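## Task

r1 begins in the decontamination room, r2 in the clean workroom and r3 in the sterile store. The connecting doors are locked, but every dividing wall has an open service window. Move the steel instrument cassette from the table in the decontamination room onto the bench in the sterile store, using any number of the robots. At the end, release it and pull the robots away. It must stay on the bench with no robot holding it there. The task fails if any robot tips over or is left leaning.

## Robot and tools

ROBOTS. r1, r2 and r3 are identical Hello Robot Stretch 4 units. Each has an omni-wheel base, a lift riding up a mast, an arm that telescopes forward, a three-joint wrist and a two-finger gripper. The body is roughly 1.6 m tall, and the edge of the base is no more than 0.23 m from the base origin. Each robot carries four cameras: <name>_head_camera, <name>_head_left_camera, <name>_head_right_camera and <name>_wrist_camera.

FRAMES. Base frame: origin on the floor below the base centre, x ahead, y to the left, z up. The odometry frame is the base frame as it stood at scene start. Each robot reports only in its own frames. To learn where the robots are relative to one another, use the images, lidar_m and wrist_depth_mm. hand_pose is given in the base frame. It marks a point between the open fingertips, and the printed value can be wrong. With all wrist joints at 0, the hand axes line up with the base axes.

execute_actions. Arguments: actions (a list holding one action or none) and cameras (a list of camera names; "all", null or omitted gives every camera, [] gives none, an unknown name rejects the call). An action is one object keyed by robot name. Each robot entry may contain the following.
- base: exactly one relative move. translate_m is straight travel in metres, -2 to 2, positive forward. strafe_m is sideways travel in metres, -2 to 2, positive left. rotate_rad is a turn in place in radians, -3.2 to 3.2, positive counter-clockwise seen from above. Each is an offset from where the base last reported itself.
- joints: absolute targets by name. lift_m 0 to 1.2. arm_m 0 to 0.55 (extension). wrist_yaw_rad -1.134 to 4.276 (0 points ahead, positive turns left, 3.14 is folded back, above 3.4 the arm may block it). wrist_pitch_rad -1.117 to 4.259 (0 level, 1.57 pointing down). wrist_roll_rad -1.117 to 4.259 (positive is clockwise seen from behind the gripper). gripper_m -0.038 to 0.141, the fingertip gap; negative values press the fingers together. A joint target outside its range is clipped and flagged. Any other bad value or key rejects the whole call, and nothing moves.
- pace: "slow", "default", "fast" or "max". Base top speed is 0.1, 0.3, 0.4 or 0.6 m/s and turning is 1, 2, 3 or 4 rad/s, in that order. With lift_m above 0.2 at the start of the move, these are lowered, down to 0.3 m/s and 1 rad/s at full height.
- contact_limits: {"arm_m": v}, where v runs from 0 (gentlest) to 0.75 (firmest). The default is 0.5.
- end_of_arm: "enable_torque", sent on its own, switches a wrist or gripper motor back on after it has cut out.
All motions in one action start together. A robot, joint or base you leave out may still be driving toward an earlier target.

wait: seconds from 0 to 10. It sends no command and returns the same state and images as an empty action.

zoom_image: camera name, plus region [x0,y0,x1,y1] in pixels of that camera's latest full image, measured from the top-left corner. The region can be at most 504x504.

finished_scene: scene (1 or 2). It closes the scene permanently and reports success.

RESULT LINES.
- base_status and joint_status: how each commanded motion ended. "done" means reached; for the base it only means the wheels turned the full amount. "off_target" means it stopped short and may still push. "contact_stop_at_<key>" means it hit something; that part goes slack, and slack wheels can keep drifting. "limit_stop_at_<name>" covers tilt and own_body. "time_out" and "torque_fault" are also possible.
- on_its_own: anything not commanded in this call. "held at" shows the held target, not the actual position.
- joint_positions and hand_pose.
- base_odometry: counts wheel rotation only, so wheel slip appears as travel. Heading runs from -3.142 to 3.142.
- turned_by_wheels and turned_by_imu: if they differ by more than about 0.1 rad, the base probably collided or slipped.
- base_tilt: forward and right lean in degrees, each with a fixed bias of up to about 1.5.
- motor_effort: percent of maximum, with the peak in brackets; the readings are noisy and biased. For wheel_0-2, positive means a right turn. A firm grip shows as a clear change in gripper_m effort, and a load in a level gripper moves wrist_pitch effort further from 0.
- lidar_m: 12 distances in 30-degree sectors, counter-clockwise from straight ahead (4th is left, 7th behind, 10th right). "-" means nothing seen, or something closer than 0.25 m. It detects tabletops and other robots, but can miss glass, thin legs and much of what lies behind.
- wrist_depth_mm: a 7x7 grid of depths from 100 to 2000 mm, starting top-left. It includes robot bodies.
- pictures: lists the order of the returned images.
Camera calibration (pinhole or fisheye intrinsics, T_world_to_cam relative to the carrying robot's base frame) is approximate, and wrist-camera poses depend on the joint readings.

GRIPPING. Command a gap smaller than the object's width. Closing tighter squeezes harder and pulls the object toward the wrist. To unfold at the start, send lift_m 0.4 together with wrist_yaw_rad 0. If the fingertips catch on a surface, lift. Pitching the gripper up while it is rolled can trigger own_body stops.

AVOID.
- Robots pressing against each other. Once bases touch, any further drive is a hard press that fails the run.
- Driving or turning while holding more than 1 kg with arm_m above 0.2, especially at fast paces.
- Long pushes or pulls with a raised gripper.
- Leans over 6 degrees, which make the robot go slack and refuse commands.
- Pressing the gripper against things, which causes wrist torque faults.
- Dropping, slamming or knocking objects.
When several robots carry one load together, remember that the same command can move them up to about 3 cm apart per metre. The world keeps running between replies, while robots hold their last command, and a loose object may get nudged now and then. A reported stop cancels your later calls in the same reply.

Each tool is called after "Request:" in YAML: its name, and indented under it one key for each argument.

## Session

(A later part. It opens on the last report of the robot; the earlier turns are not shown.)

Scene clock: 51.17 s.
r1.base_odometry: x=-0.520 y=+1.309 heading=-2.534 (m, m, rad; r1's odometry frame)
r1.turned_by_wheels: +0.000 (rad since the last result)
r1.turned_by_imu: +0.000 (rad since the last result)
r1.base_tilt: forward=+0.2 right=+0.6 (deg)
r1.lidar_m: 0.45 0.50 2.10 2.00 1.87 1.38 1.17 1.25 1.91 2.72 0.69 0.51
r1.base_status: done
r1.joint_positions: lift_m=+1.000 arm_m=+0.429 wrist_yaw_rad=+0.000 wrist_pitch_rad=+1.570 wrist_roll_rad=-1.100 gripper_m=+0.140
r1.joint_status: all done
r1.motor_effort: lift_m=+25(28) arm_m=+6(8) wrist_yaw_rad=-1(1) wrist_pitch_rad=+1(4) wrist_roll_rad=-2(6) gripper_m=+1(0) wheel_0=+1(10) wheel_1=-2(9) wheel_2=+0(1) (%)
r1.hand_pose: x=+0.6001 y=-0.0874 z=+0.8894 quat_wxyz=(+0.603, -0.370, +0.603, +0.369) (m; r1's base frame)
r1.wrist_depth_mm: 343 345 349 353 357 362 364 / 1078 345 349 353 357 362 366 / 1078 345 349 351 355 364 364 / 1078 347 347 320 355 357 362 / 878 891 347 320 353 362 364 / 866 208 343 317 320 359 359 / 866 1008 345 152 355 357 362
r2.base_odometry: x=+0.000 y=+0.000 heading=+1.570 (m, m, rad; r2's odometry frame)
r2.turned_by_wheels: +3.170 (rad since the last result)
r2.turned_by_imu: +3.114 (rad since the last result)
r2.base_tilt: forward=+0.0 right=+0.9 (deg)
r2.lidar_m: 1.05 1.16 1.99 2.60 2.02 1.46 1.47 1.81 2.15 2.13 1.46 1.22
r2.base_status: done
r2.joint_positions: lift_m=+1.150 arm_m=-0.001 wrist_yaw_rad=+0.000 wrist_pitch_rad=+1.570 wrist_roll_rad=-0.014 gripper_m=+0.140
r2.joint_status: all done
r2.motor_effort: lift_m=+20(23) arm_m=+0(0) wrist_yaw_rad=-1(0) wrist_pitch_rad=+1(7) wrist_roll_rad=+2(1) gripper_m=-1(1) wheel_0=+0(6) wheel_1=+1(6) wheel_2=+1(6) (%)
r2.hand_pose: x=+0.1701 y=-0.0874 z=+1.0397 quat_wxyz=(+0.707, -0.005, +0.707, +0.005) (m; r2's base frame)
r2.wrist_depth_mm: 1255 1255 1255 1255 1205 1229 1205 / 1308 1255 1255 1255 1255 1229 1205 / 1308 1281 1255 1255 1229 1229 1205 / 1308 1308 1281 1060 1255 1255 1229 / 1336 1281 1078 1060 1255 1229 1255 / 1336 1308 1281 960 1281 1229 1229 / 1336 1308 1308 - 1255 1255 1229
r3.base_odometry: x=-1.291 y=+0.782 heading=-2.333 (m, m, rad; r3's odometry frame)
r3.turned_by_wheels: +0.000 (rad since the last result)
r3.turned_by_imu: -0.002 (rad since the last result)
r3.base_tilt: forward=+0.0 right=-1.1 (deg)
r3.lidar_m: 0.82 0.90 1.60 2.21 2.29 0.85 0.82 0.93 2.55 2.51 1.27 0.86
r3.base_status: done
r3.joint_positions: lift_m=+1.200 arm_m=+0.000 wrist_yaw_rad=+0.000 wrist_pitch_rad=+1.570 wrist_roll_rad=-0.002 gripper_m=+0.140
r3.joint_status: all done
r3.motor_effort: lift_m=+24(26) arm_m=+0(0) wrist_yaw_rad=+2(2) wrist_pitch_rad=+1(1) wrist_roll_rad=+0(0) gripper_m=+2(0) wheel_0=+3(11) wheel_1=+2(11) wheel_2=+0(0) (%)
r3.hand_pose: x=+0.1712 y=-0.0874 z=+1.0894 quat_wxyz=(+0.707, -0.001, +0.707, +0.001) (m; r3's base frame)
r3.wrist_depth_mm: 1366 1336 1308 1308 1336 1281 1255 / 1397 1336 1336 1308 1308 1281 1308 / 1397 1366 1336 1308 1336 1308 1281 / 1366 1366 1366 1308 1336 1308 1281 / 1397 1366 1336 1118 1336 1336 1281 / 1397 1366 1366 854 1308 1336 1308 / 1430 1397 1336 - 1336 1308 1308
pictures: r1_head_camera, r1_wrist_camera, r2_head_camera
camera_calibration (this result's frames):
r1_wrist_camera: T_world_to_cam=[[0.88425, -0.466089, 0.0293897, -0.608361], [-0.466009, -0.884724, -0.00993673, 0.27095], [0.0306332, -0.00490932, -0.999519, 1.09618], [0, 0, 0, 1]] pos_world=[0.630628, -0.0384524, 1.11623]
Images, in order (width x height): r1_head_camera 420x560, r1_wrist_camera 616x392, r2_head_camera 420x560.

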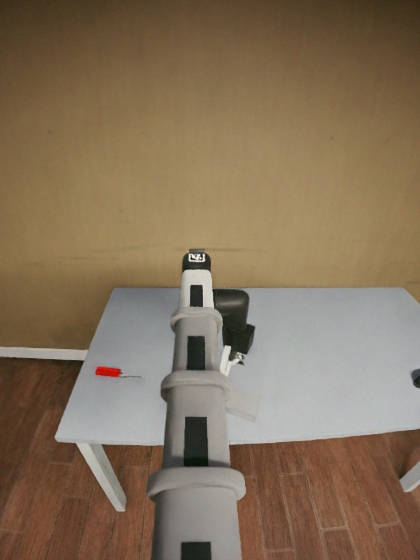

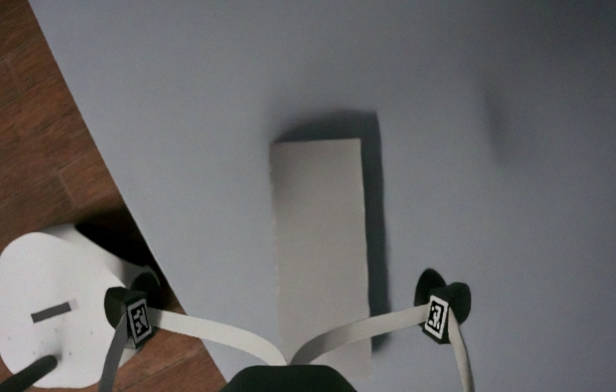

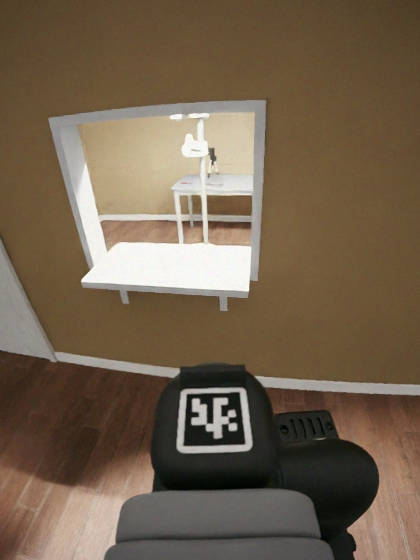

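Request:
execute_actions:
  actions:
    - {"r1":{"joints":{"lift_m":0.895,"arm_m":0.455}},"r2":{"base":{"strafe_m":0.27},"pace":"fast"}}
  cameras: ["r1_wrist_camera"]

Request:
execute_actions:
  actions:
    - {"r1":{"joints":{"gripper_m":0.02}},"r2":{"base":{"translate_m":0.45},"pace":"fast"}}
  cameras: ["r1_wrist_camera"]

Request:
execute_actions:
  actions:
    - {"r1":{"joints":{"lift_m":1.15}}}
  cameras: ["r1_wrist_camera","r2_head_camera"]

Scene clock: 63.40 s.
r1.base_odometry: x=-0.520 y=+1.309 heading=-2.534 (m, m, rad; r1's odometry frame)
r1.turned_by_wheels: +0.000 (rad since the last result)
r1.turned_by_imu: +0.000 (rad since the last result)
r1.base_tilt: forward=+0.0 right=+0.7 (deg)
r1.lidar_m: 0.50 0.50 2.07 2.00 1.87 1.39 1.19 1.22 1.93 2.74 0.70 0.52
r1.base_status: not commanded
r1.joint_positions: lift_m=+0.895 arm_m=+0.454 wrist_yaw_rad=+0.000 wrist_pitch_rad=+1.570 wrist_roll_rad=-1.100 gripper_m=+0.140
r1.joint_status: all done
r1.motor_effort: lift_m=+16(23) arm_m=+6(7) wrist_yaw_rad=-1(1) wrist_pitch_rad=+0(0) wrist_roll_rad=-4(0) gripper_m=+0(0) wheel_0=+1(1) wheel_1=-2(2) wheel_2=+0(0) (%)
r1.hand_pose: x=+0.6251 y=-0.0874 z=+0.7852 quat_wxyz=(+0.603, -0.370, +0.603, +0.369) (m; r1's base frame)
r1.wrist_depth_mm: 240 242 246 248 251 253 257 / 240 243 245 248 251 253 255 / 239 243 244 216 250 254 255 / 238 242 243 214 250 253 254 / 239 241 242 213 248 253 255 / 768 207 213 214 216 251 253 / 768 240 241 151 249 252 254
r2.base_odometry: x=-0.270 y=+0.000 heading=+1.570 (m, m, rad; r2's odometry frame)
r2.turned_by_wheels: +0.000 (rad since the last result)
r2.turned_by_imu: -0.002 (rad since the last result)
r2.base_tilt: forward=+0.0 right=+0.9 (deg)
r2.lidar_m: 1.08 1.22 2.13 2.32 1.95 1.45 1.44 1.75 2.43 2.40 1.55 1.10
r2.base_status: done
r2.joint_positions: lift_m=+1.150 arm_m=-0.001 wrist_yaw_rad=+0.000 wrist_pitch_rad=+1.570 wrist_roll_rad=-0.014 gripper_m=+0.140
r2.joint_status: not commanded
r2.motor_effort: lift_m=+20(20) arm_m=+0(0) wrist_yaw_rad=-1(1) wrist_pitch_rad=-1(0) wrist_roll_rad=+2(0) gripper_m=-1(2) wheel_0=+1(6) wheel_1=-1(9) wheel_2=+0(1) (%)
r2.hand_pose: x=+0.1701 y=-0.0874 z=+1.0397 quat_wxyz=(+0.707, -0.005, +0.707, +0.005) (m; r2's base frame)
r2.wrist_depth_mm: 1281 1255 1255 1255 1229 1205 1205 / 1281 1255 1255 1229 1255 1205 1205 / 1281 1281 1281 1229 1255 1229 1229 / 1308 1281 1281 1060 1229 1229 1229 / 1336 1308 1078 1060 1255 1255 1255 / 1336 1308 1308 960 1281 1255 1255 / 1336 1308 1336 - 1281 1255 1255
r3.base_odometry: x=-1.291 y=+0.782 heading=-2.333 (m, m, rad; r3's odometry frame)
r3.turned_by_wheels: +0.000 (rad since the last result)
r3.turned_by_imu: -0.002 (rad since the last result)
r3.base_tilt: forward=+0.0 right=-1.1 (deg)
r3.lidar_m: 0.83 0.91 1.61 2.21 2.28 0.85 0.83 0.92 2.57 2.52 1.26 0.84
r3.base_status: not commanded
r3.joint_positions: lift_m=+1.200 arm_m=+0.000 wrist_yaw_rad=+0.000 wrist_pitch_rad=+1.570 wrist_roll_rad=-0.002 gripper_m=+0.140
r3.joint_status: not commanded
r3.motor_effort: lift_m=+23(23) arm_m=+0(0) wrist_yaw_rad=+1(2) wrist_pitch_rad=+0(0) wrist_roll_rad=+0(0) gripper_m=-1(0) wheel_0=+3(4) wheel_1=+1(1) wheel_2=+0(0) (%)
r3.hand_pose: x=+0.1712 y=-0.0874 z=+1.0894 quat_wxyz=(+0.707, -0.001, +0.707, +0.001) (m; r3's base frame)
r3.wrist_depth_mm: 1366 1366 1336 1336 1308 1308 1308 / 1366 1366 1336 1336 1308 1308 1281 / 1366 1366 1336 1336 1308 1281 1308 / 1397 1366 1366 1336 1336 1281 1281 / 1397 1397 1366 1118 1308 1281 1308 / 1397 1366 1336 842 1308 1308 1308 / 1397 1397 1336 - 1336 1336 1308
pictures: r1_wrist_camera
camera_calibration (this result's frames):
r1_wrist_camera: T_world_to_cam=[[0.884201, -0.466191, 0.0292257, -0.627183], [-0.466113, -0.88467, -0.00985025, 0.281529], [0.0304472, -0.00491288, -0.999524, 0.991407], [0, 0, 0, 1]] pos_world=[0.655595, -0.038456, 1.01204]
Images, in order (width x height): r1_wrist_camera 616x392.

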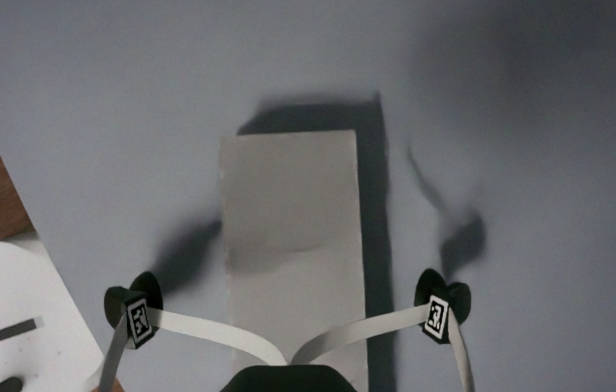

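Scene clock: 66.30 s.
r1.base_odometry: x=-0.520 y=+1.309 heading=-2.534 (m, m, rad; r1's odometry frame)
r1.turned_by_wheels: +0.000 (rad since the last result)
r1.turned_by_imu: +0.000 (rad since the last result)
r1.base_tilt: forward=+0.1 right=+0.6 (deg)
r1.lidar_m: 0.45 0.52 2.09 1.99 1.90 1.40 1.18 1.25 1.93 2.72 0.70 0.51
r1.base_status: not commanded
r1.joint_positions: lift_m=+0.895 arm_m=+0.454 wrist_yaw_rad=+0.000 wrist_pitch_rad=+1.570 wrist_roll_rad=-1.100 gripper_m=+0.021
r1.joint_status: all done
r1.motor_effort: lift_m=+17(17) arm_m=+6(6) wrist_yaw_rad=-2(1) wrist_pitch_rad=+0(1) wrist_roll_rad=-1(2) gripper_m=-24(25) wheel_0=+1(1) wheel_1=-2(2) wheel_2=+0(0) (%)
r1.hand_pose: x=+0.6250 y=-0.0874 z=+0.7851 quat_wxyz=(+0.603, -0.370, +0.603, +0.369) (m; r1's base frame)
r1.wrist_depth_mm: 239 242 245 247 251 253 255 / 238 241 244 247 250 252 255 / 238 241 243 202 249 253 254 / 238 241 200 201 249 251 254 / 239 241 200 201 250 252 253 / 768 239 199 201 202 251 252 / 759 206 198 200 246 249 252
r2.base_odometry: x=-0.270 y=+0.450 heading=+1.570 (m, m, rad; r2's odometry frame)
r2.turned_by_wheels: +0.000 (rad since the last result)
r2.turned_by_imu: -0.002 (rad since the last result)
r2.base_tilt: forward=+0.0 right=+0.9 (deg)
r2.lidar_m: 0.65 0.72 1.33 2.25 2.49 1.90 2.02 2.25 2.50 2.00 0.99 0.66
r2.base_status: done
r2.joint_positions: lift_m=+1.150 arm_m=-0.001 wrist_yaw_rad=+0.000 wrist_pitch_rad=+1.570 wrist_roll_rad=-0.014 gripper_m=+0.140
r2.joint_status: not commanded
r2.motor_effort: lift_m=+20(20) arm_m=+0(0) wrist_yaw_rad=+0(1) wrist_pitch_rad=-1(2) wrist_roll_rad=+1(0) gripper_m=-2(0) wheel_0=+0(5) wheel_1=+0(4) wheel_2=+1(7) (%)
r2.hand_pose: x=+0.1701 y=-0.0874 z=+1.0397 quat_wxyz=(+0.707, -0.005, +0.707, +0.005) (m; r2's base frame)
r2.wrist_depth_mm: 1229 1281 1205 1229 1229 1205 1160 / 1281 1281 1255 1229 1255 1229 1205 / 1308 1281 1281 1229 1229 1229 1205 / 1281 1308 1255 1060 1255 1229 1229 / 1281 1308 1078 1060 1255 1281 1229 / 1336 1336 1281 976 1281 1255 1229 / 1308 1308 1308 - 1281 1255 1229
r3.base_odometry: x=-1.291 y=+0.782 heading=-2.333 (m, m, rad; r3's odometry frame)
r3.turned_by_wheels: +0.000 (rad since the last result)
r3.turned_by_imu: -0.001 (rad since the last result)
r3.base_tilt: forward=+0.0 right=-1.1 (deg)
r3.lidar_m: 0.84 0.92 1.60 2.22 2.28 0.85 0.83 0.90 2.56 2.52 1.27 0.85
r3.base_status: not commanded
r3.joint_positions: lift_m=+1.200 arm_m=+0.000 wrist_yaw_rad=+0.000 wrist_pitch_rad=+1.570 wrist_roll_rad=-0.002 gripper_m=+0.140
r3.joint_status: not commanded
r3.motor_effort: lift_m=+23(23) arm_m=-1(0) wrist_yaw_rad=+2(2) wrist_pitch_rad=+0(1) wrist_roll_rad=+0(0) gripper_m=-1(1) wheel_0=+3(3) wheel_1=+2(2) wheel_2=+0(0) (%)
r3.hand_pose: x=+0.1712 y=-0.0874 z=+1.0894 quat_wxyz=(+0.707, -0.001, +0.707, +0.001) (m; r3's base frame)
r3.wrist_depth_mm: 1366 1366 1336 1336 1336 1281 1281 / 1366 1336 1336 1336 1308 1308 1281 / 1397 1366 1366 1336 1308 1308 1281 / 1366 1366 1366 1308 1308 1281 1281 / 1366 1366 1397 1118 1308 1308 1308 / 1397 1366 1366 854 1336 1308 1308 / 1397 1366 1366 - 1308 1308 1308
pictures: r1_wrist_camera
camera_calibration (this result's frames):
r1_wrist_camera: T_world_to_cam=[[0.884203, -0.466191, 0.0291719, -0.627132], [-0.466113, -0.88467, -0.00982185, 0.281502], [0.0303864, -0.00491289, -0.999526, 0.991348], [0, 0, 0, 1]] pos_world=[0.6556, -0.038456, 1.01194]
Images, in order (width x height): r1_wrist_camera 616x392.

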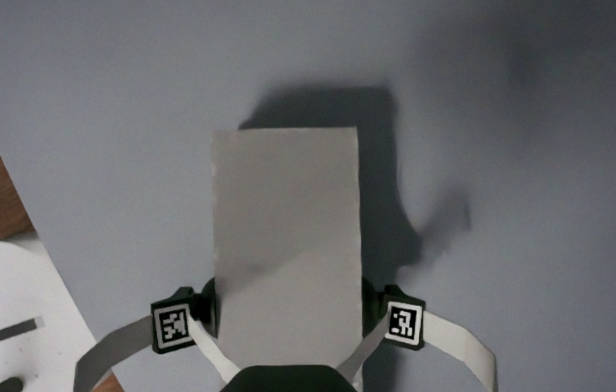

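Scene clock: 68.43 s.
r1.base_odometry: x=-0.520 y=+1.309 heading=-2.534 (m, m, rad; r1's odometry frame)
r1.turned_by_wheels: +0.000 (rad since the last result)
r1.turned_by_imu: +0.000 (rad since the last result)
r1.base_tilt: forward=+0.0 right=+0.6 (deg)
r1.lidar_m: 0.48 0.50 2.08 2.00 1.89 1.38 1.19 1.25 1.92 2.73 0.72 0.50
r1.base_status: not commanded
r1.joint_positions: lift_m=+1.149 arm_m=+0.454 wrist_yaw_rad=+0.000 wrist_pitch_rad=+1.570 wrist_roll_rad=-1.100 gripper_m=+0.021
r1.joint_status: all done
r1.motor_effort: lift_m=+28(29) arm_m=+6(6) wrist_yaw_rad=+0(1) wrist_pitch_rad=+0(0) wrist_roll_rad=-2(2) gripper_m=-26(28) wheel_0=+1(1) wheel_1=-2(2) wheel_2=+0(0) (%)
r1.hand_pose: x=+0.6250 y=-0.0874 z=+1.0392 quat_wxyz=(+0.603, -0.370, +0.603, +0.369) (m; r1's base frame)
r1.wrist_depth_mm: 1255 492 496 504 512 517 521 / 1229 492 496 504 508 517 525 / 1229 492 492 201 504 508 517 / 1205 1229 200 202 504 517 517 / 1008 1060 200 201 508 512 517 / 1025 1025 198 200 201 508 512 / 1008 597 199 200 500 508 512
r2.base_odometry: x=-0.270 y=+0.450 heading=+1.570 (m, m, rad; r2's odometry frame)
r2.turned_by_wheels: +0.000 (rad since the last result)
r2.turned_by_imu: -0.001 (rad since the last result)
r2.base_tilt: forward=+0.1 right=+0.9 (deg)
r2.lidar_m: 0.64 0.72 1.34 2.25 2.49 1.91 2.03 2.25 2.50 2.00 1.00 0.66
r2.base_status: not commanded
r2.joint_positions: lift_m=+1.150 arm_m=-0.001 wrist_yaw_rad=+0.000 wrist_pitch_rad=+1.570 wrist_roll_rad=-0.014 gripper_m=+0.140
r2.joint_status: not commanded
r2.motor_effort: lift_m=+20(20) arm_m=+0(0) wrist_yaw_rad=-1(0) wrist_pitch_rad=-2(2) wrist_roll_rad=+1(1) gripper_m=+0(3) wheel_0=+0(0) wheel_1=+0(0) wheel_2=+1(1) (%)
r2.hand_pose: x=+0.1701 y=-0.0874 z=+1.0397 quat_wxyz=(+0.707, -0.005, +0.707, +0.005) (m; r2's base frame)
r2.wrist_depth_mm: 1281 1255 1255 1229 1229 1205 1160 / 1308 1281 1255 1255 1229 1229 1205 / 1281 1281 1281 1255 1255 1229 1205 / 1308 1308 1255 1078 1229 1229 1229 / 1336 1308 1060 1060 1255 1255 1205 / 1308 1308 1281 976 1255 1255 1229 / 1336 1336 1336 - 1308 1255 1255
r3.base_odometry: x=-1.291 y=+0.782 heading=-2.333 (m, m, rad; r3's odometry frame)
r3.turned_by_wheels: +0.000 (rad since the last result)
r3.turned_by_imu: -0.001 (rad since the last result)
r3.base_tilt: forward=+0.0 right=-1.1 (deg)
r3.lidar_m: 0.85 0.91 1.59 2.22 2.29 0.84 0.83 0.93 2.55 2.52 1.27 0.84
r3.base_status: not commanded
r3.joint_positions: lift_m=+1.200 arm_m=+0.000 wrist_yaw_rad=+0.000 wrist_pitch_rad=+1.570 wrist_roll_rad=-0.002 gripper_m=+0.140
r3.joint_status: not commanded
r3.motor_effort: lift_m=+23(23) arm_m=-1(1) wrist_yaw_rad=+3(1) wrist_pitch_rad=+0(0) wrist_roll_rad=+0(0) gripper_m=+2(1) wheel_0=+3(4) wheel_1=+2(2) wheel_2=+0(0) (%)
r3.hand_pose: x=+0.1712 y=-0.0874 z=+1.0894 quat_wxyz=(+0.707, -0.001, +0.707, +0.001) (m; r3's base frame)
r3.wrist_depth_mm: 1366 1336 1336 1336 1308 1308 1255 / 1397 1366 1308 1308 1336 1281 1281 / 1366 1366 1336 1336 1336 1281 1281 / 1366 1336 1336 1336 1308 1308 1281 / 1366 1366 1366 1118 1336 1308 1281 / 1397 1397 1336 842 1308 1308 1281 / 1397 1397 1366 - 1336 1336 1308
pictures: r1_wrist_camera, r2_head_camera
camera_calibration (this result's frames):
r1_wrist_camera: T_world_to_cam=[[0.884203, -0.466191, 0.0291719, -0.634548], [-0.466113, -0.88467, -0.00982185, 0.284], [0.0303863, -0.00491289, -0.999526, 1.24533], [0, 0, 0, 1]] pos_world=[0.655605, -0.038456, 1.26604]
Images, in order (width x height): r1_wrist_camera 616x392, r2_head_camera 420x560.

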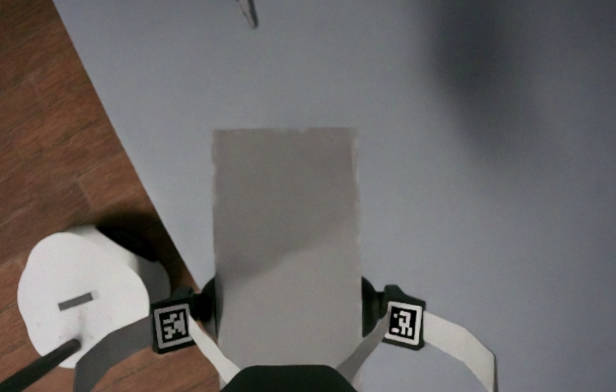

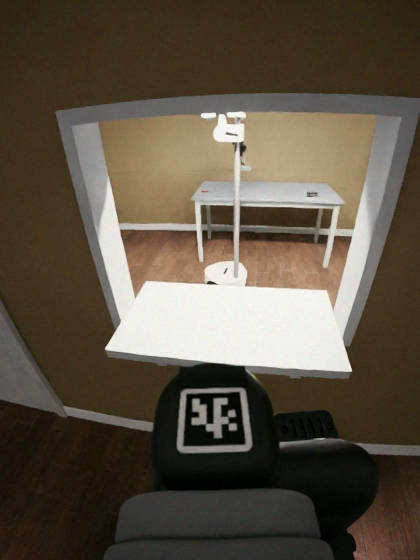

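Light object. Turn toward the window.

Request:
execute_actions:
  actions:
    - {"r1":{"base":{"rotate_rad":3.17},"joints":{"arm_m":0.2,"wrist_roll_rad":0}}}
  cameras: []

Request:
execute_actions:
  actions:
    - {"r1":{"base":{"translate_m":0.75}}}
  cameras: ["r1_wrist_camera","r1_head_camera","r2_head_camera"]

Scene clock: 77.80 s.
r1.base_odometry: x=-0.520 y=+1.309 heading=+0.636 (m, m, rad; r1's odometry frame)
r1.turned_by_wheels: +3.170 (rad since the last result)
r1.turned_by_imu: +3.119 (rad since the last result)
r1.base_tilt: forward=+0.0 right=+0.5 (deg)
r1.lidar_m: 0.25 1.20 1.96 2.73 0.65 0.48 0.48 0.52 2.09 2.01 1.78 0.25
r1.base_status: done
r1.joint_positions: lift_m=+1.149 arm_m=+0.201 wrist_yaw_rad=+0.000 wrist_pitch_rad=+1.570 wrist_roll_rad=+0.000 gripper_m=+0.021
r1.joint_status: all done
r1.motor_effort: lift_m=+28(28) arm_m=-6(7) wrist_yaw_rad=+0(1) wrist_pitch_rad=+1(1) wrist_roll_rad=-1(3) gripper_m=-24(25) wheel_0=-2(8) wheel_1=-3(6) wheel_2=-1(7) (%)
r1.hand_pose: x=+0.3723 y=-0.0874 z=+1.0392 quat_wxyz=(+0.707, +0.000, +0.707, +0.000) (m; r1's base frame)
r1.wrist_depth_mm: 1229 1205 1255 1281 1281 1281 1308 / 1229 1281 1255 1281 1308 1308 1281 / 1255 1229 1255 202 1281 1336 1308 / 1229 1255 200 201 1281 1281 1281 / 1229 1229 200 200 1281 1281 1308 / 1229 1205 199 201 202 1281 1308 / 1205 707 199 200 1255 1281 1336
r2.base_odometry: x=-0.270 y=+0.450 heading=+1.570 (m, m, rad; r2's odometry frame)
r2.turned_by_wheels: +0.000 (rad since the last result)
r2.turned_by_imu: -0.002 (rad since the last result)
r2.base_tilt: forward=+0.0 right=+0.9 (deg)
r2.lidar_m: 0.64 0.73 1.34 2.26 2.48 1.90 2.03 2.23 2.49 1.98 0.99 0.65
r2.base_status: not commanded
r2.joint_positions: lift_m=+1.150 arm_m=-0.001 wrist_yaw_rad=+0.000 wrist_pitch_rad=+1.570 wrist_roll_rad=-0.014 gripper_m=+0.140
r2.joint_status: not commanded
r2.motor_effort: lift_m=+20(20) arm_m=+0(0) wrist_yaw_rad=+0(0) wrist_pitch_rad=+0(2) wrist_roll_rad=+2(2) gripper_m=-1(1) wheel_0=+0(0) wheel_1=+0(0) wheel_2=+1(1) (%)
r2.hand_pose: x=+0.1701 y=-0.0874 z=+1.0397 quat_wxyz=(+0.707, -0.005, +0.707, +0.005) (m; r2's base frame)
r2.wrist_depth_mm: 1255 1255 1281 1229 1229 1205 1160 / 1255 1255 1255 1281 1205 1205 1205 / 1308 1255 1255 1255 1229 1205 1205 / 1336 1308 1308 1060 1281 1229 1229 / 1308 1308 1078 1060 1281 1229 1229 / 1308 1308 1281 960 1281 1255 1255 / 1308 1336 1308 - 1281 1308 1255
r3.base_odometry: x=-1.291 y=+0.782 heading=-2.333 (m, m, rad; r3's odometry frame)
r3.turned_by_wheels: +0.000 (rad since the last result)
r3.turned_by_imu: -0.003 (rad since the last result)
r3.base_tilt: forward=+0.0 right=-1.1 (deg)
r3.lidar_m: 0.85 0.92 1.59 2.22 2.29 0.84 0.83 0.91 2.54 2.52 1.28 0.85
r3.base_status: not commanded
r3.joint_positions: lift_m=+1.200 arm_m=+0.000 wrist_yaw_rad=+0.000 wrist_pitch_rad=+1.570 wrist_roll_rad=-0.002 gripper_m=+0.140
r3.joint_status: not commanded
r3.motor_effort: lift_m=+23(23) arm_m=+0(1) wrist_yaw_rad=+1(1) wrist_pitch_rad=+0(0) wrist_roll_rad=+0(1) gripper_m=+0(1) wheel_0=+3(4) wheel_1=+2(2) wheel_2=+0(0) (%)
r3.hand_pose: x=+0.1712 y=-0.0874 z=+1.0894 quat_wxyz=(+0.707, -0.001, +0.707, +0.001) (m; r3's base frame)
r3.wrist_depth_mm: 1366 1308 1336 1336 1308 1281 1308 / 1366 1336 1366 1308 1281 1308 1281 / 1397 1366 1308 1336 1336 1308 1308 / 1397 1366 1336 1336 1308 1308 1281 / 1397 1366 1366 1118 1336 1308 1281 / 1430 1366 1336 854 1336 1308 1308 / 1397 1366 1366 - 1308 1336 1308
pictures: none
No camera images: the call's "cameras" was empty. Leave "cameras" out to get every camera's image.

Scene clock: 81.80 s.
r1.base_odometry: x=+0.083 y=+1.755 heading=+0.636 (m, m, rad; r1's odometry frame)
r1.turned_by_wheels: +0.000 (rad since the last result)
r1.turned_by_imu: -0.005 (rad since the last result)
r1.base_tilt: forward=+0.1 right=+0.7 (deg)
r1.lidar_m: 0.26 0.40 0.59 2.56 2.78 1.27 1.19 1.33 2.12 2.03 0.84 0.26
r1.base_status: done
r1.joint_positions: lift_m=+1.150 arm_m=+0.201 wrist_yaw_rad=+0.000 wrist_pitch_rad=+1.570 wrist_roll_rad=+0.000 gripper_m=+0.021
r1.joint_status: not commanded
r1.motor_effort: lift_m=+27(28) arm_m=-6(6) wrist_yaw_rad=+0(1) wrist_pitch_rad=+1(1) wrist_roll_rad=-2(1) gripper_m=-25(26) wheel_0=+2(6) wheel_1=+3(4) wheel_2=+0(9) (%)
r1.hand_pose: x=+0.3722 y=-0.0874 z=+1.0392 quat_wxyz=(+0.707, +0.000, +0.707, +0.000) (m; r1's base frame)
r1.wrist_depth_mm: 392 394 397 402 407 384 377 / 389 397 397 399 404 496 535 / 387 392 394 202 402 904 1042 / 1255 1255 199 201 1281 1281 1308 / 1229 1229 200 201 1281 1308 1308 / 1229 1255 198 200 201 1281 1308 / 1205 699 198 200 1281 1281 1281
r2.base_odometry: x=-0.270 y=+0.450 heading=+1.570 (m, m, rad; r2's odometry frame)
r2.turned_by_wheels: +0.000 (rad since the last result)
r2.turned_by_imu: -0.001 (rad since the last result)
r2.base_tilt: forward=+0.1 right=+0.9 (deg)
r2.lidar_m: 0.63 0.71 1.35 2.25 2.49 1.90 2.02 2.26 2.50 1.99 1.00 0.65
r2.base_status: not commanded
r2.joint_positions: lift_m=+1.150 arm_m=-0.001 wrist_yaw_rad=+0.000 wrist_pitch_rad=+1.570 wrist_roll_rad=-0.014 gripper_m=+0.140
r2.joint_status: not commanded
r2.motor_effort: lift_m=+20(20) arm_m=+0(0) wrist_yaw_rad=+0(0) wrist_pitch_rad=-1(1) wrist_roll_rad=-1(1) gripper_m=-3(0) wheel_0=+0(0) wheel_1=+0(0) wheel_2=+1(1) (%)
r2.hand_pose: x=+0.1701 y=-0.0874 z=+1.0397 quat_wxyz=(+0.707, -0.005, +0.707, +0.005) (m; r2's base frame)
r2.wrist_depth_mm: 1308 1281 1255 1229 1229 1205 1118 / 1308 1281 1255 1255 1229 1205 1182 / 1281 1255 1281 1255 1255 1229 1229 / 1308 1308 1255 1078 1255 1255 1229 / 1308 1308 1060 1042 1255 1255 1255 / 1308 1336 1308 976 1281 1255 1255 / 1336 1336 1308 - 1281 1281 1229
r3.base_odometry: x=-1.291 y=+0.782 heading=-2.333 (m, m, rad; r3's odometry frame)
r3.turned_by_wheels: +0.000 (rad since the last result)
r3.turned_by_imu: -0.002 (rad since the last result)
r3.base_tilt: forward=+0.0 right=-1.2 (deg)
r3.lidar_m: 0.84 0.93 1.59 2.22 2.32 0.85 0.83 0.91 2.55 2.52 1.28 0.86
r3.base_status: not commanded
r3.joint_positions: lift_m=+1.200 arm_m=+0.000 wrist_yaw_rad=+0.000 wrist_pitch_rad=+1.570 wrist_roll_rad=-0.002 gripper_m=+0.140
r3.joint_status: not commanded
r3.motor_effort: lift_m=+24(23) arm_m=-1(0) wrist_yaw_rad=+1(1) wrist_pitch_rad=+1(1) wrist_roll_rad=+0(0) gripper_m=+1(0) wheel_0=+3(4) wheel_1=+2(2) wheel_2=+0(0) (%)
r3.hand_pose: x=+0.1712 y=-0.0874 z=+1.0894 quat_wxyz=(+0.707, -0.001, +0.707, +0.001) (m; r3's base frame)
r3.wrist_depth_mm: 1336 1336 1336 1336 1308 1281 1255 / 1397 1336 1308 1336 1308 1281 1281 / 1366 1336 1366 1366 1308 1281 1308 / 1397 1366 1336 1336 1308 1308 1308 / 1397 1366 1366 1118 1308 1336 1336 / 1366 1397 1366 842 1308 1308 1308 / 1397 1397 1366 - 1336 1336 1281
pictures: r1_head_camera, r1_wrist_camera, r2_head_camera
camera_calibration (this result's frames):
r1_wrist_camera: T_world_to_cam=[[-0.0141367, -0.999494, 0.0284789, -0.122521], [-0.99985, 0.0138458, -0.0103853, 0.443955], [0.00998574, -0.0286214, -0.99954, 1.25861], [0, 0, 0, 1]] pos_world=[0.429588, -0.0925822, 1.26613]
Images, in order (width x height): r1_head_camera 420x560, r1_wrist_camera 616x392, r2_head_camera 420x560.

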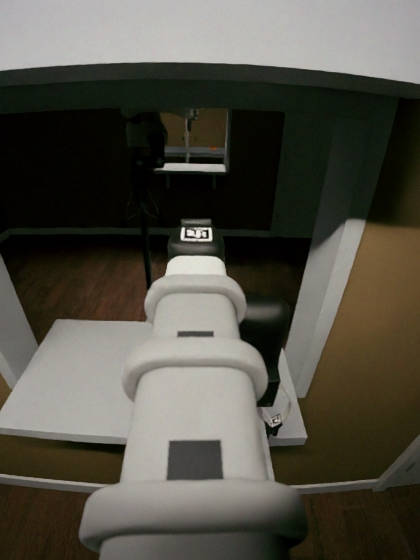

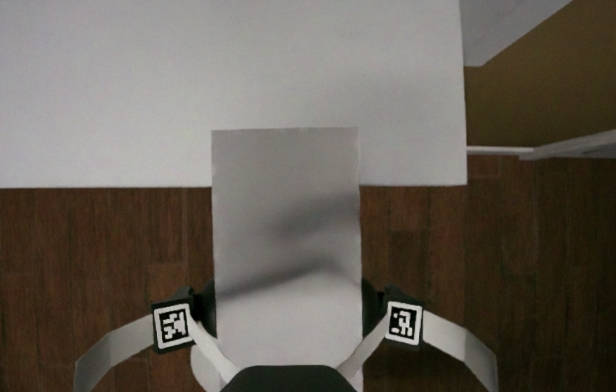

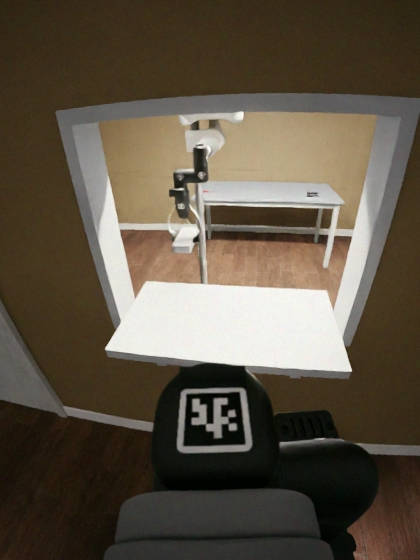

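Request:
execute_actions:
  actions:
    - {"r1":{"base":{"strafe_m":0.17},"joints":{"arm_m":0.5,"lift_m":1.06}},"r2":{"base":{"translate_m":0.2}}}
  cameras: ["r1_wrist_camera"]

Request:
execute_actions:
  actions:
    - {"r1":{"joints":{"lift_m":1.0}}}
  cameras: ["r1_wrist_camera","r2_head_camera"]

Scene clock: 89.53 s.
r1.base_odometry: x=-0.018 y=+1.891 heading=+0.636 (m, m, rad; r1's odometry frame)
r1.turned_by_wheels: +0.000 (rad since the last result)
r1.turned_by_imu: +0.000 (rad since the last result)
r1.base_tilt: forward=+0.0 right=+0.6 (deg)
r1.lidar_m: 0.36 0.39 0.87 2.51 2.64 1.27 1.22 1.32 2.30 2.09 0.57 0.39
r1.base_status: done
r1.joint_positions: lift_m=+1.060 arm_m=+0.499 wrist_yaw_rad=+0.000 wrist_pitch_rad=+1.570 wrist_roll_rad=+0.000 gripper_m=+0.021
r1.joint_status: all done
r1.motor_effort: lift_m=+17(26) arm_m=+6(8) wrist_yaw_rad=-1(0) wrist_pitch_rad=+1(0) wrist_roll_rad=-1(1) gripper_m=-26(25) wheel_0=-1(9) wheel_1=+1(12) wheel_2=+0(1) (%)
r1.hand_pose: x=+0.6701 y=-0.0874 z=+0.9500 quat_wxyz=(+0.707, +0.000, +0.707, +0.000) (m; r1's base frame)
r1.wrist_depth_mm: 301 306 306 310 314 319 320 / 303 303 306 312 314 315 317 / 300 306 306 201 310 315 319 / 300 303 200 201 312 315 317 / 300 303 199 201 312 315 319 / 300 301 198 200 200 314 315 / 298 237 198 200 309 312 315
r2.base_odometry: x=-0.270 y=+0.650 heading=+1.570 (m, m, rad; r2's odometry frame)
r2.turned_by_wheels: +0.000 (rad since the last result)
r2.turned_by_imu: -0.003 (rad since the last result)
r2.base_tilt: forward=+0.0 right=+0.9 (deg)
r2.lidar_m: 0.44 0.50 1.07 2.20 2.46 2.10 2.22 2.48 2.54 1.50 0.57 0.45
r2.base_status: done
r2.joint_positions: lift_m=+1.150 arm_m=-0.001 wrist_yaw_rad=+0.000 wrist_pitch_rad=+1.570 wrist_roll_rad=-0.014 gripper_m=+0.140
r2.joint_status: not commanded
r2.motor_effort: lift_m=+20(20) arm_m=+0(0) wrist_yaw_rad=+0(0) wrist_pitch_rad=+0(1) wrist_roll_rad=+2(1) gripper_m=-1(0) wheel_0=-1(4) wheel_1=-1(3) wheel_2=+1(9) (%)
r2.hand_pose: x=+0.1701 y=-0.0874 z=+1.0397 quat_wxyz=(+0.707, -0.005, +0.707, +0.005) (m; r2's base frame)
r2.wrist_depth_mm: 1281 1160 1060 960 904 842 788 / 1281 1281 1229 1229 1255 1182 1118 / 1281 1281 1255 1255 1255 1229 1229 / 1336 1308 1281 1060 1255 1255 1255 / 1308 1308 1078 1042 1255 1255 1229 / 1336 1336 1308 960 1255 1255 1229 / 1336 1308 1308 - 1281 1281 1255
r3.base_odometry: x=-1.291 y=+0.782 heading=-2.333 (m, m, rad; r3's odometry frame)
r3.turned_by_wheels: +0.000 (rad since the last result)
r3.turned_by_imu: -0.002 (rad since the last result)
r3.base_tilt: forward=+0.0 right=-1.1 (deg)
r3.lidar_m: 0.84 0.92 1.60 2.22 2.30 0.86 0.84 0.91 2.55 2.51 1.27 0.84
r3.base_status: not commanded
r3.joint_positions: lift_m=+1.200 arm_m=+0.000 wrist_yaw_rad=+0.000 wrist_pitch_rad=+1.570 wrist_roll_rad=-0.002 gripper_m=+0.140
r3.joint_status: not commanded
r3.motor_effort: lift_m=+23(23) arm_m=-1(0) wrist_yaw_rad=+1(2) wrist_pitch_rad=+0(0) wrist_roll_rad=+0(1) gripper_m=+1(1) wheel_0=+3(3) wheel_1=+2(2) wheel_2=+0(0) (%)
r3.hand_pose: x=+0.1712 y=-0.0874 z=+1.0894 quat_wxyz=(+0.707, -0.001, +0.707, +0.001) (m; r3's base frame)
r3.wrist_depth_mm: 1366 1336 1336 1308 1308 1308 1281 / 1366 1366 1308 1308 1336 1308 1281 / 1430 1366 1336 1308 1308 1308 1308 / 1397 1366 1336 1308 1308 1308 1281 / 1397 1366 1308 1118 1308 1308 1281 / 1397 1366 1366 854 1336 1336 1308 / 1397 1397 1366 - 1308 1308 1281
pictures: r1_wrist_camera
camera_calibration (this result's frames):
r1_wrist_camera: T_world_to_cam=[[-0.0140028, -0.999496, 0.0284776, -0.115858], [-0.999851, 0.0137094, -0.0104742, 0.74096], [0.0100785, -0.02862, -0.99954, 1.16642], [0, 0, 0, 1]] pos_world=[0.727471, -0.0925743, 1.17694]
Images, in order (width x height): r1_wrist_camera 616x392.

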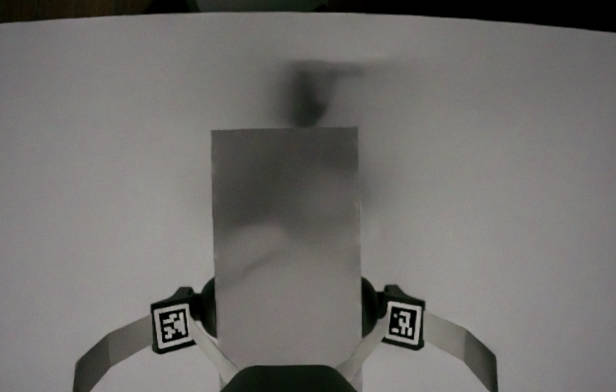

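Scene clock: 90.70 s.
r1.base_odometry: x=-0.018 y=+1.891 heading=+0.636 (m, m, rad; r1's odometry frame)
r1.turned_by_wheels: +0.000 (rad since the last result)
r1.turned_by_imu: +0.000 (rad since the last result)
r1.base_tilt: forward=+0.1 right=+0.7 (deg)
r1.lidar_m: 0.37 0.41 0.85 2.53 2.67 1.27 1.24 1.31 2.28 2.14 0.56 0.39
r1.base_status: not commanded
r1.joint_positions: lift_m=+1.000 arm_m=+0.499 wrist_yaw_rad=+0.000 wrist_pitch_rad=+1.570 wrist_roll_rad=+0.000 gripper_m=+0.021
r1.joint_status: all done
r1.motor_effort: lift_m=+17(18) arm_m=+6(6) wrist_yaw_rad=-1(1) wrist_pitch_rad=+1(1) wrist_roll_rad=+0(0) gripper_m=-26(26) wheel_0=+0(1) wheel_1=+1(1) wheel_2=+0(0) (%)
r1.hand_pose: x=+0.6701 y=-0.0874 z=+0.8900 quat_wxyz=(+0.707, +0.000, +0.707, +0.000) (m; r1's base frame)
r1.wrist_depth_mm: 244 245 248 251 252 255 258 / 243 245 247 249 252 254 256 / 242 244 246 202 252 254 256 / 242 245 200 201 251 252 255 / 241 243 200 201 251 253 254 / 241 243 199 201 202 252 255 / 240 208 198 200 250 250 253
r2.base_odometry: x=-0.270 y=+0.650 heading=+1.570 (m, m, rad; r2's odometry frame)
r2.turned_by_wheels: +0.000 (rad since the last result)
r2.turned_by_imu: +0.000 (rad since the last result)
r2.base_tilt: forward=+0.0 right=+1.0 (deg)
r2.lidar_m: 0.44 0.50 1.05 2.21 2.44 2.11 2.22 2.48 2.53 1.53 0.58 0.46
r2.base_status: not commanded
r2.joint_positions: lift_m=+1.150 arm_m=-0.001 wrist_yaw_rad=+0.000 wrist_pitch_rad=+1.570 wrist_roll_rad=-0.014 gripper_m=+0.140
r2.joint_status: not commanded
r2.motor_effort: lift_m=+20(20) arm_m=+0(0) wrist_yaw_rad=+0(1) wrist_pitch_rad=+0(0) wrist_roll_rad=+0(1) gripper_m=+0(1) wheel_0=-1(0) wheel_1=-1(1) wheel_2=+1(1) (%)
r2.hand_pose: x=+0.1701 y=-0.0874 z=+1.0397 quat_wxyz=(+0.707, -0.005, +0.707, +0.005) (m; r2's base frame)
r2.wrist_depth_mm: 1255 1160 1060 976 904 831 788 / 1281 1281 1281 1255 1229 1182 1118 / 1308 1281 1255 1281 1229 1205 1205 / 1308 1281 1281 1078 1281 1229 1205 / 1336 1308 1078 1042 1255 1255 1205 / 1336 1281 1308 960 1255 1229 1229 / 1336 1336 1308 - 1281 1281 1255
r3.base_odometry: x=-1.291 y=+0.782 heading=-2.333 (m, m, rad; r3's odometry frame)
r3.turned_by_wheels: +0.000 (rad since the last result)
r3.turned_by_imu: +0.000 (rad since the last result)
r3.base_tilt: forward=+0.1 right=-1.1 (deg)
r3.lidar_m: 0.84 0.92 1.60 2.22 2.29 0.85 0.84 0.92 2.56 2.52 1.26 0.83
r3.base_status: not commanded
r3.joint_positions: lift_m=+1.200 arm_m=+0.000 wrist_yaw_rad=+0.000 wrist_pitch_rad=+1.570 wrist_roll_rad=-0.002 gripper_m=+0.140
r3.joint_status: not commanded
r3.motor_effort: lift_m=+23(23) arm_m=-1(0) wrist_yaw_rad=+2(3) wrist_pitch_rad=+0(0) wrist_roll_rad=+0(0) gripper_m=+1(1) wheel_0=+3(3) wheel_1=+2(2) wheel_2=+1(0) (%)
r3.hand_pose: x=+0.1712 y=-0.0874 z=+1.0894 quat_wxyz=(+0.707, -0.001, +0.707, +0.001) (m; r3's base frame)
r3.wrist_depth_mm: 1397 1308 1308 1308 1308 1281 1281 / 1397 1366 1336 1336 1308 1281 1281 / 1366 1366 1308 1336 1336 1281 1281 / 1397 1366 1366 1336 1308 1308 1281 / 1366 1366 1336 1118 1308 1281 1308 / 1397 1397 1336 842 1336 1308 1281 / 1397 1366 1366 - 1336 1308 1308
pictures: r1_wrist_camera, r2_head_camera
camera_calibration (this result's frames):
r1_wrist_camera: T_world_to_cam=[[-0.0140006, -0.999496, 0.0284787, -0.114152], [-0.999852, 0.0137093, -0.0103985, 0.740245], [0.0100029, -0.02862, -0.99954, 1.1065], [0, 0, 0, 1]] pos_world=[0.727469, -0.0925743, 1.11693]
Images, in order (width x height): r1_wrist_camera 616x392, r2_head_camera 420x560.

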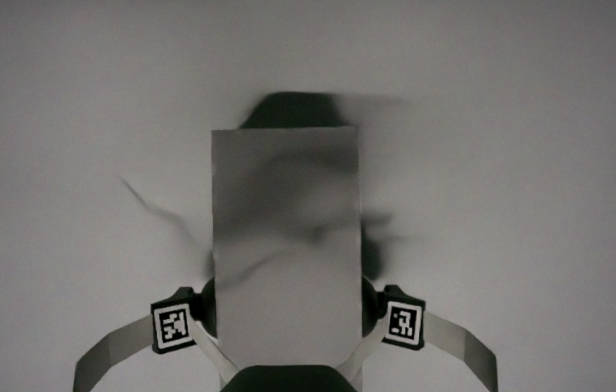

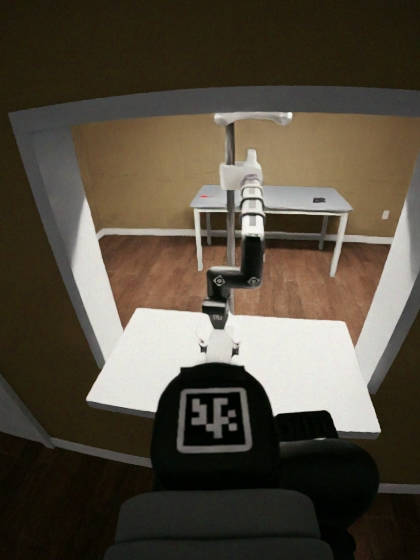

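Request:
execute_actions:
  actions:
    - {"r1":{"joints":{"gripper_m":0.14}},"r2":{"base":{"strafe_m":0.09}}}
  cameras: []

Request:
execute_actions:
  actions:
    - {"r1":{"joints":{"lift_m":1.1,"arm_m":0},"pace":"fast"}}
  cameras: []

Request:
execute_actions:
  actions:
    - {"r1":{"base":{"translate_m":-0.3}},"r2":{"joints":{"lift_m":1.1,"arm_m":0.49},"pace":"fast"},"r3":{"base":{"translate_m":0.4}}}
  cameras: ["r2_wrist_camera"]

Scene clock: 103.10 s.
r1.base_odometry: x=-0.018 y=+1.891 heading=+0.636 (m, m, rad; r1's odometry frame)
r1.turned_by_wheels: +0.000 (rad since the last result)
r1.turned_by_imu: +0.000 (rad since the last result)
r1.base_tilt: forward=+0.1 right=+0.5 (deg)
r1.lidar_m: 0.37 0.40 0.89 2.53 2.65 1.26 1.21 1.30 2.29 2.11 0.57 0.39
r1.base_status: not commanded
r1.joint_positions: lift_m=+1.000 arm_m=+0.499 wrist_yaw_rad=+0.000 wrist_pitch_rad=+1.570 wrist_roll_rad=+0.000 gripper_m=+0.140
r1.joint_status: all done
r1.motor_effort: lift_m=+17(17) arm_m=+6(6) wrist_yaw_rad=-1(1) wrist_pitch_rad=-1(1) wrist_roll_rad=-1(1) gripper_m=-3(22) wheel_0=-1(1) wheel_1=+1(1) wheel_2=+0(0) (%)
r1.hand_pose: x=+0.6700 y=-0.0874 z=+0.8900 quat_wxyz=(+0.707, +0.000, +0.707, +0.000) (m; r1's base frame)
r1.wrist_depth_mm: 244 247 249 252 254 256 259 / 243 246 249 251 253 255 258 / 243 245 247 218 253 254 256 / 242 245 216 217 252 254 257 / 242 243 216 216 252 255 256 / 242 208 216 216 249 253 255 / 241 242 244 151 250 253 255
r2.base_odometry: x=-0.360 y=+0.650 heading=+1.570 (m, m, rad; r2's odometry frame)
r2.turned_by_wheels: +0.000 (rad since the last result)
r2.turned_by_imu: -0.002 (rad since the last result)
r2.base_tilt: forward=+0.1 right=+0.9 (deg)
r2.lidar_m: 0.47 0.53 1.09 2.13 2.36 2.09 2.20 2.46 2.63 1.56 0.60 0.48
r2.base_status: done
r2.joint_positions: lift_m=+1.150 arm_m=-0.001 wrist_yaw_rad=+0.000 wrist_pitch_rad=+1.570 wrist_roll_rad=-0.014 gripper_m=+0.140
r2.joint_status: not commanded
r2.motor_effort: lift_m=+20(20) arm_m=+0(0) wrist_yaw_rad=+0(1) wrist_pitch_rad=+0(1) wrist_roll_rad=+2(1) gripper_m=-2(2) wheel_0=+0(6) wheel_1=-2(6) wheel_2=+1(1) (%)
r2.hand_pose: x=+0.1701 y=-0.0874 z=+1.0397 quat_wxyz=(+0.707, -0.005, +0.707, +0.005) (m; r2's base frame)
r2.wrist_depth_mm: 1281 1205 1118 1008 931 866 809 / 1281 1255 1281 1255 1229 1229 1118 / 1281 1281 1281 1255 1281 1229 1205 / 1336 1308 1255 1060 1255 1255 1229 / 1308 1336 1060 1060 1229 1255 1255 / 1336 1308 1281 960 1255 1255 1205 / 1308 1336 1255 - 1255 1255 1255
r3.base_odometry: x=-1.291 y=+0.782 heading=-2.333 (m, m, rad; r3's odometry frame)
r3.turned_by_wheels: +0.000 (rad since the last result)
r3.turned_by_imu: -0.002 (rad since the last result)
r3.base_tilt: forward=+0.1 right=-1.2 (deg)
r3.lidar_m: 0.84 0.91 1.61 2.20 2.28 0.84 0.84 0.92 2.55 2.52 1.27 0.85
r3.base_status: not commanded
r3.joint_positions: lift_m=+1.200 arm_m=+0.000 wrist_yaw_rad=+0.000 wrist_pitch_rad=+1.570 wrist_roll_rad=-0.002 gripper_m=+0.140
r3.joint_status: not commanded
r3.motor_effort: lift_m=+23(23) arm_m=+0(1) wrist_yaw_rad=+2(1) wrist_pitch_rad=+0(1) wrist_roll_rad=+0(0) gripper_m=+0(1) wheel_0=+3(3) wheel_1=+2(2) wheel_2=+0(0) (%)
r3.hand_pose: x=+0.1712 y=-0.0874 z=+1.0894 quat_wxyz=(+0.707, -0.001, +0.707, +0.001) (m; r3's base frame)
r3.wrist_depth_mm: 1366 1366 1336 1336 1308 1308 1281 / 1366 1336 1336 1308 1308 1281 1281 / 1336 1366 1308 1336 1366 1281 1281 / 1397 1366 1336 1308 1336 1281 1281 / 1397 1397 1366 1118 1308 1281 1308 / 1366 1366 1336 854 1308 1308 1308 / 1397 1366 1366 - 1308 1308 1281
pictures: none
No camera images: the call's "cameras" was empty. Leave "cameras" out to get every camera's image.

Scene clock: 105.20 s.
r1.base_odometry: x=-0.018 y=+1.891 heading=+0.636 (m, m, rad; r1's odometry frame)
r1.turned_by_wheels: +0.000 (rad since the last result)
r1.turned_by_imu: +0.000 (rad since the last result)
r1.base_tilt: forward=+0.0 right=+0.7 (deg)
r1.lidar_m: 0.37 0.42 0.85 2.53 2.67 1.29 1.21 1.30 2.26 2.14 0.58 0.41
r1.base_status: not commanded
r1.joint_positions: lift_m=+1.100 arm_m=+0.001 wrist_yaw_rad=+0.000 wrist_pitch_rad=+1.570 wrist_roll_rad=+0.000 gripper_m=+0.140
r1.joint_status: all done
r1.motor_effort: lift_m=+26(29) arm_m=-6(7) wrist_yaw_rad=+0(1) wrist_pitch_rad=-1(1) wrist_roll_rad=-1(1) gripper_m=-1(1) wheel_0=-1(1) wheel_1=+0(1) wheel_2=+0(0) (%)
r1.hand_pose: x=+0.1721 y=-0.0874 z=+0.9893 quat_wxyz=(+0.707, +0.000, +0.707, +0.000) (m; r1's base frame)
r1.wrist_depth_mm: 820 809 842 842 854 820 831 / 1078 1138 1160 1160 1160 1182 1160 / 1182 1205 1255 1229 1255 1229 1255 / 1182 1205 1229 1229 1229 1229 1281 / 1160 1205 991 1025 1229 1229 1255 / 1205 207 1008 991 1229 1229 1255 / 1182 1205 1182 151 1205 1229 1255
r2.base_odometry: x=-0.360 y=+0.650 heading=+1.570 (m, m, rad; r2's odometry frame)
r2.turned_by_wheels: +0.000 (rad since the last result)
r2.turned_by_imu: -0.001 (rad since the last result)
r2.base_tilt: forward=+0.0 right=+1.0 (deg)
r2.lidar_m: 0.46 0.53 1.08 2.12 2.36 2.10 2.20 2.47 2.60 1.54 0.59 0.48
r2.base_status: not commanded
r2.joint_positions: lift_m=+1.150 arm_m=-0.001 wrist_yaw_rad=+0.000 wrist_pitch_rad=+1.570 wrist_roll_rad=-0.014 gripper_m=+0.140
r2.joint_status: not commanded
r2.motor_effort: lift_m=+20(20) arm_m=+0(0) wrist_yaw_rad=-1(1) wrist_pitch_rad=-1(1) wrist_roll_rad=+1(0) gripper_m=+0(1) wheel_0=+1(1) wheel_1=-1(2) wheel_2=+1(1) (%)
r2.hand_pose: x=+0.1701 y=-0.0874 z=+1.0397 quat_wxyz=(+0.707, -0.005, +0.707, +0.005) (m; r2's base frame)
r2.wrist_depth_mm: 1281 1205 1098 1008 917 866 820 / 1281 1255 1255 1255 1229 1229 1138 / 1281 1281 1281 1255 1255 1205 1229 / 1281 1308 1281 1078 1255 1229 1205 / 1336 1281 1060 1042 1281 1255 1229 / 1308 1308 1308 960 1255 1255 1255 / 1336 1336 1281 - 1281 1255 1281
r3.base_odometry: x=-1.291 y=+0.782 heading=-2.333 (m, m, rad; r3's odometry frame)
r3.turned_by_wheels: +0.000 (rad since the last result)
r3.turned_by_imu: -0.001 (rad since the last result)
r3.base_tilt: forward=+0.1 right=-1.1 (deg)
r3.lidar_m: 0.83 0.95 1.62 2.21 2.27 0.84 0.82 0.94 2.55 2.52 1.26 0.86
r3.base_status: not commanded
r3.joint_positions: lift_m=+1.200 arm_m=+0.000 wrist_yaw_rad=+0.000 wrist_pitch_rad=+1.570 wrist_roll_rad=-0.002 gripper_m=+0.140
r3.joint_status: not commanded
r3.motor_effort: lift_m=+23(23) arm_m=-1(0) wrist_yaw_rad=+2(2) wrist_pitch_rad=-1(0) wrist_roll_rad=+0(0) gripper_m=+2(1) wheel_0=+3(3) wheel_1=+1(2) wheel_2=+0(0) (%)
r3.hand_pose: x=+0.1712 y=-0.0874 z=+1.0894 quat_wxyz=(+0.707, -0.001, +0.707, +0.001) (m; r3's base frame)
r3.wrist_depth_mm: 1366 1366 1336 1336 1308 1281 1281 / 1366 1366 1336 1366 1308 1308 1308 / 1397 1366 1366 1366 1308 1308 1255 / 1397 1366 1336 1308 1336 1281 1308 / 1366 1366 1336 1118 1308 1308 1308 / 1366 1336 1366 854 1308 1308 1308 / 1430 1366 1397 - 1336 1308 1308
pictures: none
No camera images: the call's "cameras" was empty. Leave "cameras" out to get every camera's image.

Scene clock: 108.00 s.
r1.base_odometry: x=-0.259 y=+1.713 heading=+0.636 (m, m, rad; r1's odometry frame)
r1.turned_by_wheels: +0.000 (rad since the last result)
r1.turned_by_imu: +0.002 (rad since the last result)
r1.base_tilt: forward=+0.2 right=+0.8 (deg)
r1.lidar_m: 0.66 0.74 1.32 2.53 1.29 0.96 0.91 0.99 2.25 2.17 1.23 0.70
r1.base_status: done
r1.joint_positions: lift_m=+1.100 arm_m=+0.001 wrist_yaw_rad=+0.000 wrist_pitch_rad=+1.570 wrist_roll_rad=+0.000 gripper_m=+0.140
r1.joint_status: not commanded
r1.motor_effort: lift_m=+26(26) arm_m=-6(6) wrist_yaw_rad=+1(0) wrist_pitch_rad=+0(0) wrist_roll_rad=+0(1) gripper_m=+0(0) wheel_0=-1(6) wheel_1=-2(6) wheel_2=-1(11) (%)
r1.hand_pose: x=+0.1721 y=-0.0874 z=+0.9893 quat_wxyz=(+0.707, +0.000, +0.707, +0.000) (m; r1's base frame)
r1.wrist_depth_mm: 1205 1205 1205 1229 1255 1255 1229 / 1182 1182 1205 1205 1255 1229 1281 / 1182 1205 1205 1205 1229 1255 1281 / 1205 1205 1205 1229 1229 1255 1255 / 1182 1182 1008 1008 1205 1229 1255 / 1205 208 991 991 1205 1229 1255 / 1182 1205 1205 152 1229 1205 1281
r2.base_odometry: x=-0.360 y=+0.650 heading=+1.570 (m, m, rad; r2's odometry frame)
r2.turned_by_wheels: +0.000 (rad since the last result)
r2.turned_by_imu: -0.001 (rad since the last result)
r2.base_tilt: forward=+0.0 right=+1.0 (deg)
r2.lidar_m: 0.45 0.51 1.06 2.13 2.37 2.10 2.21 2.45 2.63 1.56 0.58 0.47
r2.base_status: not commanded
r2.joint_positions: lift_m=+1.100 arm_m=+0.489 wrist_yaw_rad=+0.000 wrist_pitch_rad=+1.570 wrist_roll_rad=-0.014 gripper_m=+0.140
r2.joint_status: all done
r2.motor_effort: lift_m=+17(18) arm_m=+8(10) wrist_yaw_rad=-1(1) wrist_pitch_rad=+3(0) wrist_roll_rad=+2(0) gripper_m=-3(1) wheel_0=+0(1) wheel_1=-1(1) wheel_2=+1(1) (%)
r2.hand_pose: x=+0.6598 y=-0.0874 z=+0.9899 quat_wxyz=(+0.707, -0.005, +0.707, +0.005) (m; r2's base frame)
r2.wrist_depth_mm: 351 349 345 340 340 334 332 / 355 351 347 342 340 336 332 / 357 351 349 317 343 340 336 / 362 355 353 319 343 343 340 / 364 359 355 322 347 345 342 / 366 362 357 320 351 345 343 / 368 364 362 - 353 347 345
r3.base_odometry: x=-1.567 y=+0.493 heading=-2.333 (m, m, rad; r3's odometry frame)
r3.turned_by_wheels: +0.000 (rad since the last result)
r3.turned_by_imu: -0.002 (rad since the last result)
r3.base_tilt: forward=+0.0 right=-1.1 (deg)
r3.lidar_m: 0.44 0.52 0.99 2.16 2.36 1.26 1.23 1.36 2.61 1.60 0.57 0.45
r3.base_status: done
r3.joint_positions: lift_m=+1.200 arm_m=+0.000 wrist_yaw_rad=+0.000 wrist_pitch_rad=+1.570 wrist_roll_rad=-0.002 gripper_m=+0.140
r3.joint_status: not commanded
r3.motor_effort: lift_m=+23(23) arm_m=-1(0) wrist_yaw_rad=+2(1) wrist_pitch_rad=+0(1) wrist_roll_rad=+0(0) gripper_m=+0(0) wheel_0=+3(4) wheel_1=+3(7) wheel_2=-1(13) (%)
r3.hand_pose: x=+0.1711 y=-0.0874 z=+1.0894 quat_wxyz=(+0.707, -0.001, +0.707, +0.001) (m; r3's base frame)
r3.wrist_depth_mm: 976 976 891 854 484 469 455 / 1366 1366 1308 1281 1205 1160 1078 / 1397 1366 1336 1336 1308 1308 1281 / 1397 1397 1366 1308 1308 1281 1308 / 1366 1366 1336 1118 1308 1281 1308 / 1397 1366 1336 842 1308 1281 1308 / 1397 1397 1366 - 1336 1308 1308
pictures: r2_wrist_camera
camera_calibration (this result's frames):
r2_wrist_camera: T_world_to_cam=[[0.0122085, -0.997631, -0.0676934, -0.0133486], [-0.999089, -0.0149388, 0.0399757, 0.662783], [-0.0408922, 0.0671436, -0.996905, 1.25087], [0, 0, 0, 1]] pos_world=[0.713493, -0.0874035, 1.21959]
Images, in order (width x height): r2_wrist_camera 616x392.

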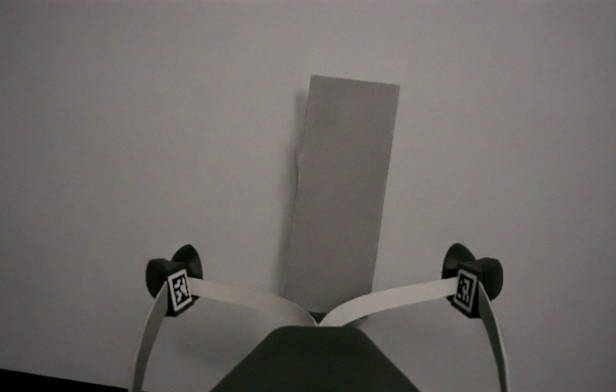

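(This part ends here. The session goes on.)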